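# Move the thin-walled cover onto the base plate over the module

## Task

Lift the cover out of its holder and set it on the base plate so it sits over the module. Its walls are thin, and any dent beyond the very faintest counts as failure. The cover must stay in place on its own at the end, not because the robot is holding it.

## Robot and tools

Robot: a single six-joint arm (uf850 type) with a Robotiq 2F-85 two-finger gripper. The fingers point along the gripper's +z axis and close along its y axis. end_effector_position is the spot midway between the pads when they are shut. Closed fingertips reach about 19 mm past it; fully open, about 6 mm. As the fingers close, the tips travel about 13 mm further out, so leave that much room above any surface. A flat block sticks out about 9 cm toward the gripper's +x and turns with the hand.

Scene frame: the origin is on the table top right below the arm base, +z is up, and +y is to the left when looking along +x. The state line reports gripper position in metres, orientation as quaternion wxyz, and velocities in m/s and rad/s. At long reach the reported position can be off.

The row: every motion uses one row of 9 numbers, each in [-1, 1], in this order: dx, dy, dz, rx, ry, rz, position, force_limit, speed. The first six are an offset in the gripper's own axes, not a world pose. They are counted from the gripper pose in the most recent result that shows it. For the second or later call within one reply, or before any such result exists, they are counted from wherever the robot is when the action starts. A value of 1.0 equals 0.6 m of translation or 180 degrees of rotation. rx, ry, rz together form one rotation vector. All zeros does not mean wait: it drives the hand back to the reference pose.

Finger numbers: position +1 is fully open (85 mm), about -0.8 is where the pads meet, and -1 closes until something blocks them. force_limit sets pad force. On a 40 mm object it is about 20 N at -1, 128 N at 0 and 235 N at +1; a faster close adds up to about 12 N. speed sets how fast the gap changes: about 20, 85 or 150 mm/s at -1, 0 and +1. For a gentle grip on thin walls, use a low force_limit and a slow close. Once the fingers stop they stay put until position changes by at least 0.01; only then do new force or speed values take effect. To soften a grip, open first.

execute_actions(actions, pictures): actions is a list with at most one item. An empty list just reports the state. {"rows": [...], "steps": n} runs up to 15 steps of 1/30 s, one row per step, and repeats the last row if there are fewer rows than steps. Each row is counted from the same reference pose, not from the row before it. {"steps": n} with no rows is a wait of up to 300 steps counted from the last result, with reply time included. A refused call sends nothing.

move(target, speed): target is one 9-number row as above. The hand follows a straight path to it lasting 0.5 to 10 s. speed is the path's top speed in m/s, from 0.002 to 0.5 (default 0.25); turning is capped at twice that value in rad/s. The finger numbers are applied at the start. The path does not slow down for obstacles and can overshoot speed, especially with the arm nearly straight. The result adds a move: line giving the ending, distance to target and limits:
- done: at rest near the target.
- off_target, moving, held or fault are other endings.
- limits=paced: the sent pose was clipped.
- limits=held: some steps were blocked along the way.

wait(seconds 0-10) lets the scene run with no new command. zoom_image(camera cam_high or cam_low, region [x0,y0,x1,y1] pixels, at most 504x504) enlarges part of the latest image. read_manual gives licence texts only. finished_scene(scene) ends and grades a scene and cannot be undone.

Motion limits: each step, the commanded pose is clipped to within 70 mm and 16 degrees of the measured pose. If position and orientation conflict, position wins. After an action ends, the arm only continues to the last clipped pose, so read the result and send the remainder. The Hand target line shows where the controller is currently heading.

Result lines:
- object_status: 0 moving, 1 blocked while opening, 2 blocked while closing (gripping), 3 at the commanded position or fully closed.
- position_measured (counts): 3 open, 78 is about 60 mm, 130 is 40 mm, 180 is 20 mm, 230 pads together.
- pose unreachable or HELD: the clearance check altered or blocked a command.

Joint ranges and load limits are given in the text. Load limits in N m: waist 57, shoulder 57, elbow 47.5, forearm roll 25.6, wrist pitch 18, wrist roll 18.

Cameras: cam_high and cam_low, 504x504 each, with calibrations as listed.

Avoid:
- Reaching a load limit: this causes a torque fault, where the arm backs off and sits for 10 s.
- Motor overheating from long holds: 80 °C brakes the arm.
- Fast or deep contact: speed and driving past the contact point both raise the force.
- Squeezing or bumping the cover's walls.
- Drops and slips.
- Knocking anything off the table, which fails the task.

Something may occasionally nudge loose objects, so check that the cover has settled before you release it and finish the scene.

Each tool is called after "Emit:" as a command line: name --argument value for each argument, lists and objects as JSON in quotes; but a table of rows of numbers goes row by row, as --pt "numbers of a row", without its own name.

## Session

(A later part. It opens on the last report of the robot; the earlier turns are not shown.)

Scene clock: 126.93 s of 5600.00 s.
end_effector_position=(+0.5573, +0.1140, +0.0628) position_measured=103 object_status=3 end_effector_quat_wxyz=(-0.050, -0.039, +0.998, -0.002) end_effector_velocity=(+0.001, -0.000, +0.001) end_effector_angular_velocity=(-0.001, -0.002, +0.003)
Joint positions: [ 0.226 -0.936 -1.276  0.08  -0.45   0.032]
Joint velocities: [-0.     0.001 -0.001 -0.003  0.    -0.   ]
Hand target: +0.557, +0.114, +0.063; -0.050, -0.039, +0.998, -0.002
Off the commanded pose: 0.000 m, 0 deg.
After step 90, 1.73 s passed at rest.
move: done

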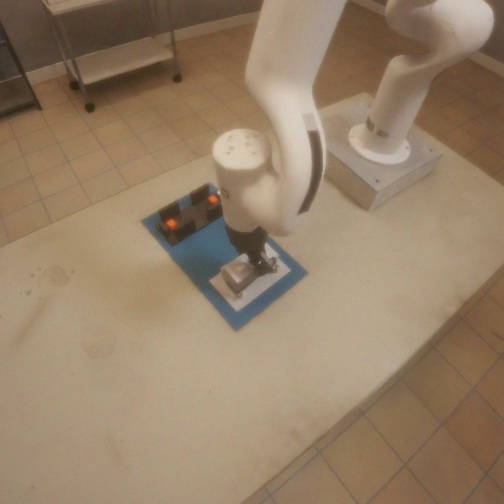

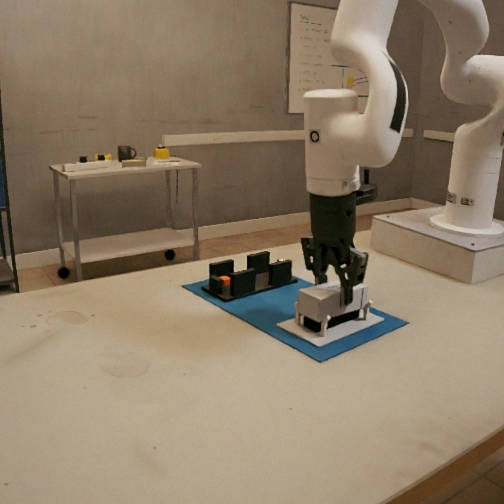

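Emit:
move --target '[-0.003,0.002,-0.004,0,0.01,-0.005,0.2,-0.7,-1]' --speed 0.01

Emit:
zoom_image --camera "cam_low" --region '[288, 272, 378, 342]'

Emit:
move --target '[-0.0011,0,0.008,0,0,0,0.2,-0.7,-1]' --speed 0.006

Emit:
zoom_image --camera "cam_low" --region '[288, 272, 378, 342]'

Scene clock: 136.33 s of 5600.00 s.
end_effector_position=(+0.5592, +0.1153, +0.0650) position_measured=103 object_status=3 end_effector_quat_wxyz=(-0.066, -0.047, +0.997, -0.003) end_effector_velocity=(+0.001, -0.000, -0.000) end_effector_angular_velocity=(-0.000, +0.001, +0.001)
Joint positions: [ 0.226 -0.951 -1.311  0.079 -0.501  0.018]
Joint velocities: [-0.    -0.001 -0.002 -0.001 -0.002 -0.   ]
Hand target: +0.559, +0.115, +0.065; -0.066, -0.047, +0.997, -0.003
Off the commanded pose: 0.000 m, 0 deg.
After step 90, 4.43 s passed at rest.
move: done

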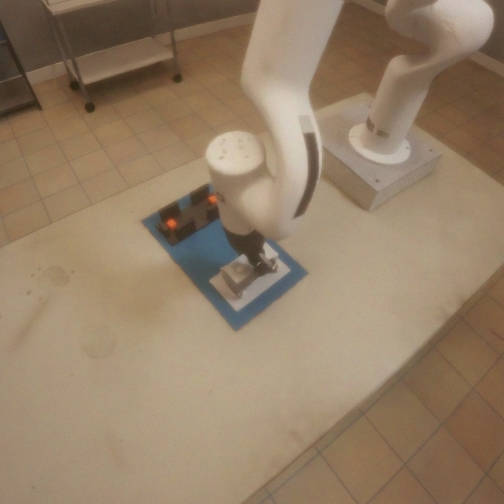

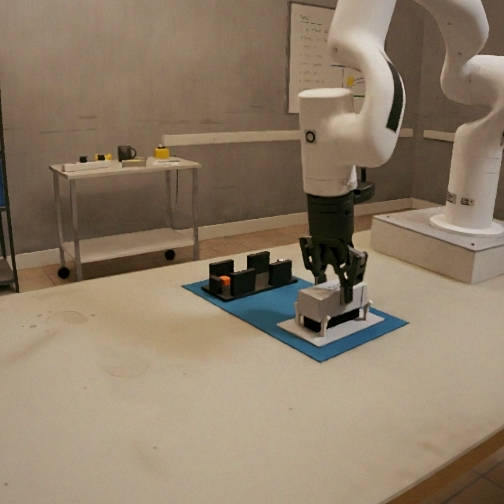

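Region (288, 272, 378, 342) of cam_low's 504x504 image, scaled by 5.600, with more detail than that image has.

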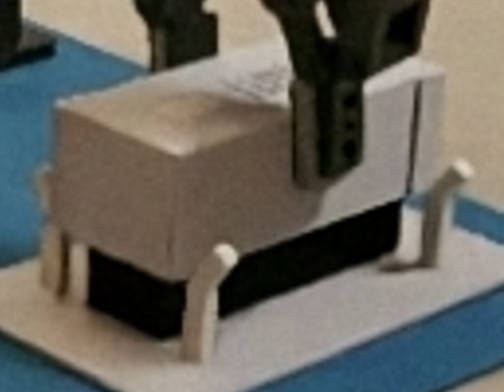

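Scene clock: 137.37 s of 5600.00 s.
end_effector_position=(+0.5592, +0.1153, +0.0602) position_measured=103 object_status=3 end_effector_quat_wxyz=(-0.066, -0.047, +0.997, -0.003) end_effector_velocity=(+0.000, +0.000, -0.000) end_effector_angular_velocity=(+0.000, -0.000, -0.000)
Joint positions: [ 0.226 -0.961 -1.315  0.08  -0.495  0.018]
Joint velocities: [ 0.    -0.001 -0.001  0.     0.    -0.   ]
Hand target: +0.559, +0.115, +0.060; -0.066, -0.047, +0.997, -0.003
Off the commanded pose: 0.000 m, 0 deg.
move: done

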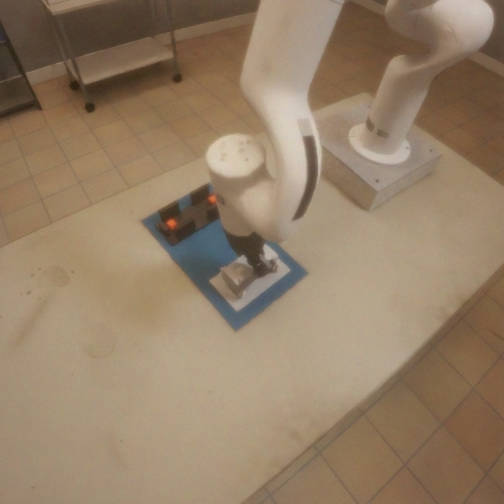

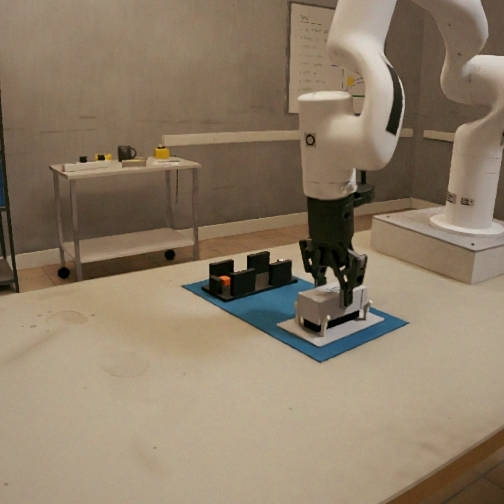

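Region (288, 272, 378, 342) of cam_low's 504x504 image, scaled by 5.600, with more detail than that image has.

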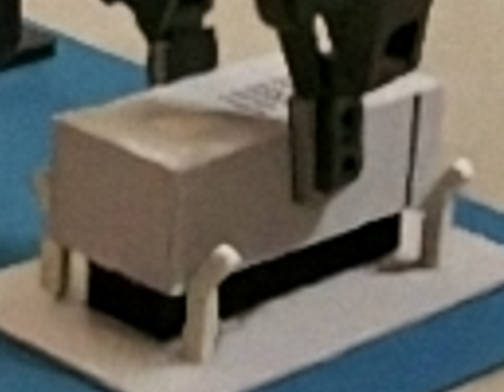

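Emit:
move --target '[-0.0036,0,0.027,0,0,0,0.2,-0.7,-1]' --speed 0.01

Emit:
zoom_image --camera "cam_low" --region '[288, 272, 378, 342]'

Scene clock: 144.20 s of 5600.00 s.
end_effector_position=(+0.5592, +0.1154, +0.0438) position_measured=103 object_status=3 end_effector_quat_wxyz=(-0.066, -0.047, +0.997, -0.003) end_effector_velocity=(+0.000, -0.000, +0.000) end_effector_angular_velocity=(-0.000, -0.001, +0.000)
Joint positions: [ 0.227 -0.993 -1.327  0.083 -0.475  0.015]
Joint velocities: [-0.  0. -0. -0. -0. -0.]
Hand target: +0.559, +0.115, +0.044; -0.066, -0.047, +0.997, -0.003
Off the commanded pose: 0.000 m, 0 deg.
After step 90, 1.97 s passed at rest.
move: done

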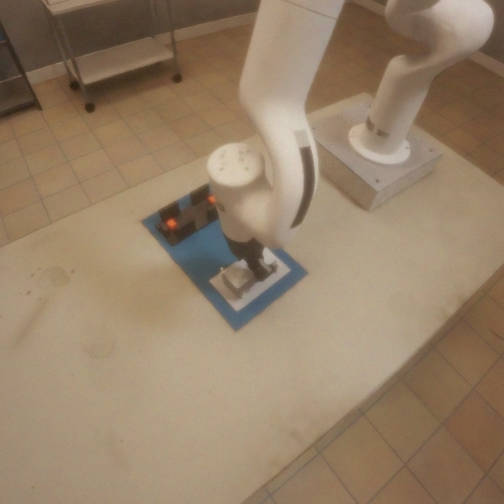

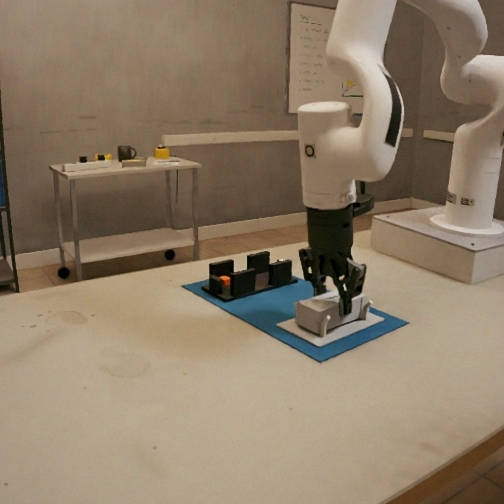

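Region (288, 272, 378, 342) of cam_low's 504x504 image, scaled by 5.600, with more detail than that image has.

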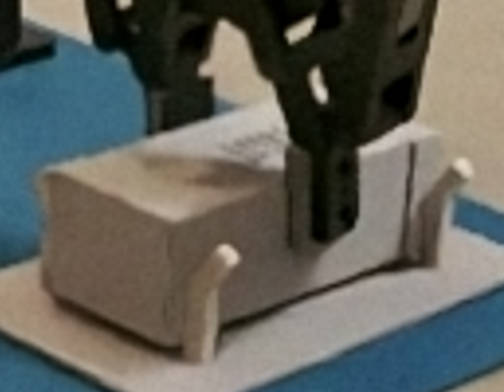

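Emit:
move --target '[-0.0005,0,0.004,0,0,0,0.2,-0.7,-1]' --speed 0.005

Emit:
move --target '[0,0,0,0,0,0,0.7,-0.7,-0.5]' --speed 0.01

Emit:
move --target '[0,0,-0.1,0,0,0,0.7,-0.7,-0.5]' --speed 0.1

Emit:
zoom_image --camera "cam_low" --region '[278, 272, 388, 350]'

Scene clock: 151.83 s of 5600.00 s.
end_effector_position=(+0.5592, +0.1154, +0.0414) position_measured=103 object_status=3 end_effector_quat_wxyz=(-0.066, -0.047, +0.997, -0.003) end_effector_velocity=(+0.000, +0.000, -0.000) end_effector_angular_velocity=(+0.000, -0.000, -0.001)
Joint positions: [ 0.227 -0.998 -1.328  0.084 -0.472  0.014]
Joint velocities: [-0.    -0.001 -0.001  0.001  0.    -0.   ]
Hand target: +0.559, +0.115, +0.041; -0.066, -0.047, +0.997, -0.003
Off the commanded pose: 0.000 m, 0 deg.
After step 90, 3.93 s passed at rest.
move: done

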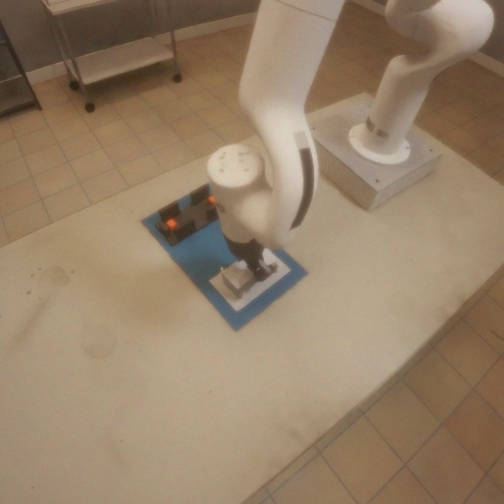

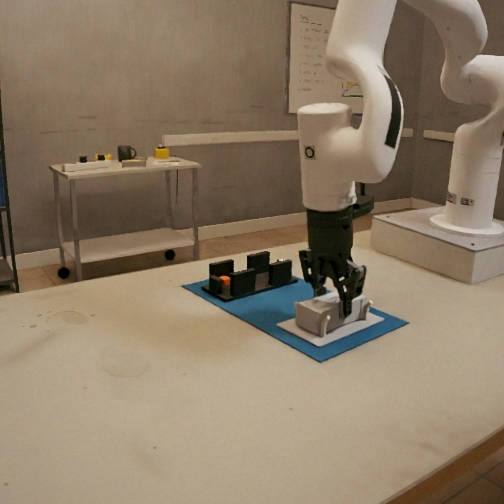

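Scene clock: 152.63 s of 5600.00 s.
end_effector_position=(+0.5592, +0.1154, +0.0414) position_measured=41 object_status=0 end_effector_quat_wxyz=(-0.066, -0.047, +0.997, -0.003) end_effector_velocity=(+0.000, -0.000, +0.000) end_effector_angular_velocity=(-0.000, -0.000, +0.000)
Joint positions: [ 0.227 -0.998 -1.328  0.084 -0.472  0.014]
Joint velocities: [-0.     0.     0.    -0.001 -0.     0.   ]
Hand target: +0.559, +0.115, +0.041; -0.066, -0.047, +0.997, -0.003
Off the commanded pose: 0.000 m, 0 deg.
move: done

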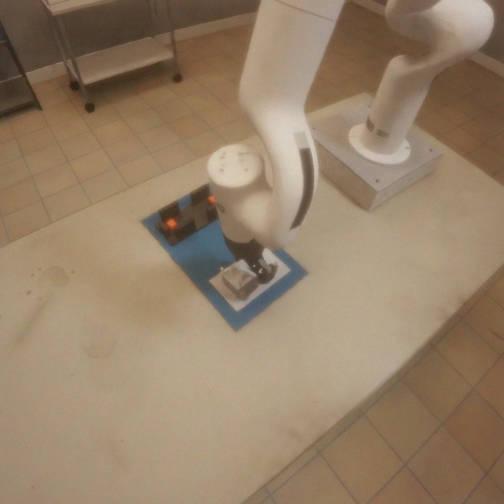

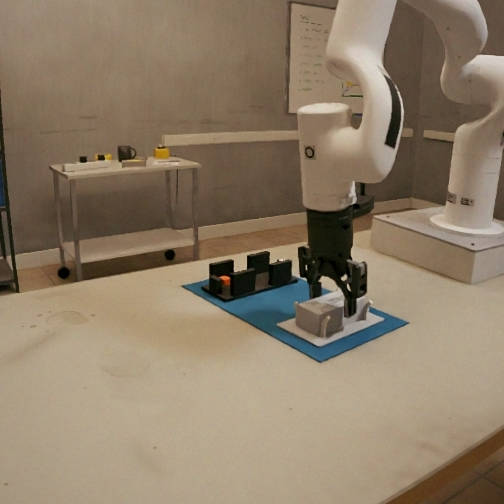

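Scene clock: 153.57 s of 5600.00 s.
end_effector_position=(+0.5667, +0.1160, +0.1006) position_measured=41 object_status=3 end_effector_quat_wxyz=(-0.066, -0.047, +0.997, -0.003) end_effector_velocity=(+0.000, +0.000, +0.001) end_effector_angular_velocity=(+0.000, +0.000, -0.001)
Joint positions: [ 0.224 -0.897 -1.319  0.07  -0.564  0.026]
Joint velocities: [-0.     0.002 -0.001  0.001 -0.003  0.   ]
Hand target: +0.567, +0.116, +0.101; -0.066, -0.047, +0.997, -0.003
Off the commanded pose: 0.000 m, 0 deg.
move: done

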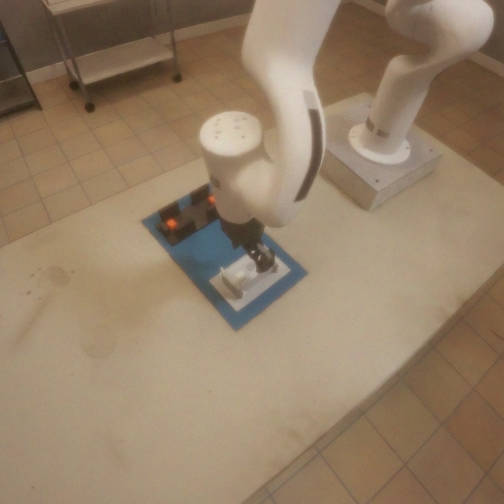

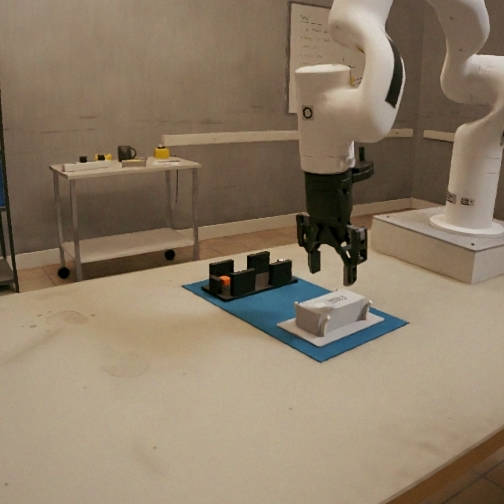

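Region (278, 272, 388, 350) of cam_low's 504x504 image, scaled by 4.582, with more detail than that image has; it fills the top 357 rows of this view, and the rest is white.

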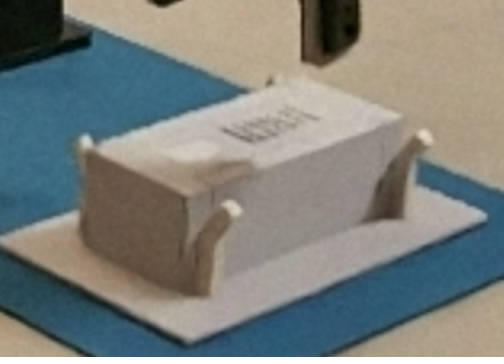

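Emit:
finished_scene --scene 2

The scene is finished: the task was done.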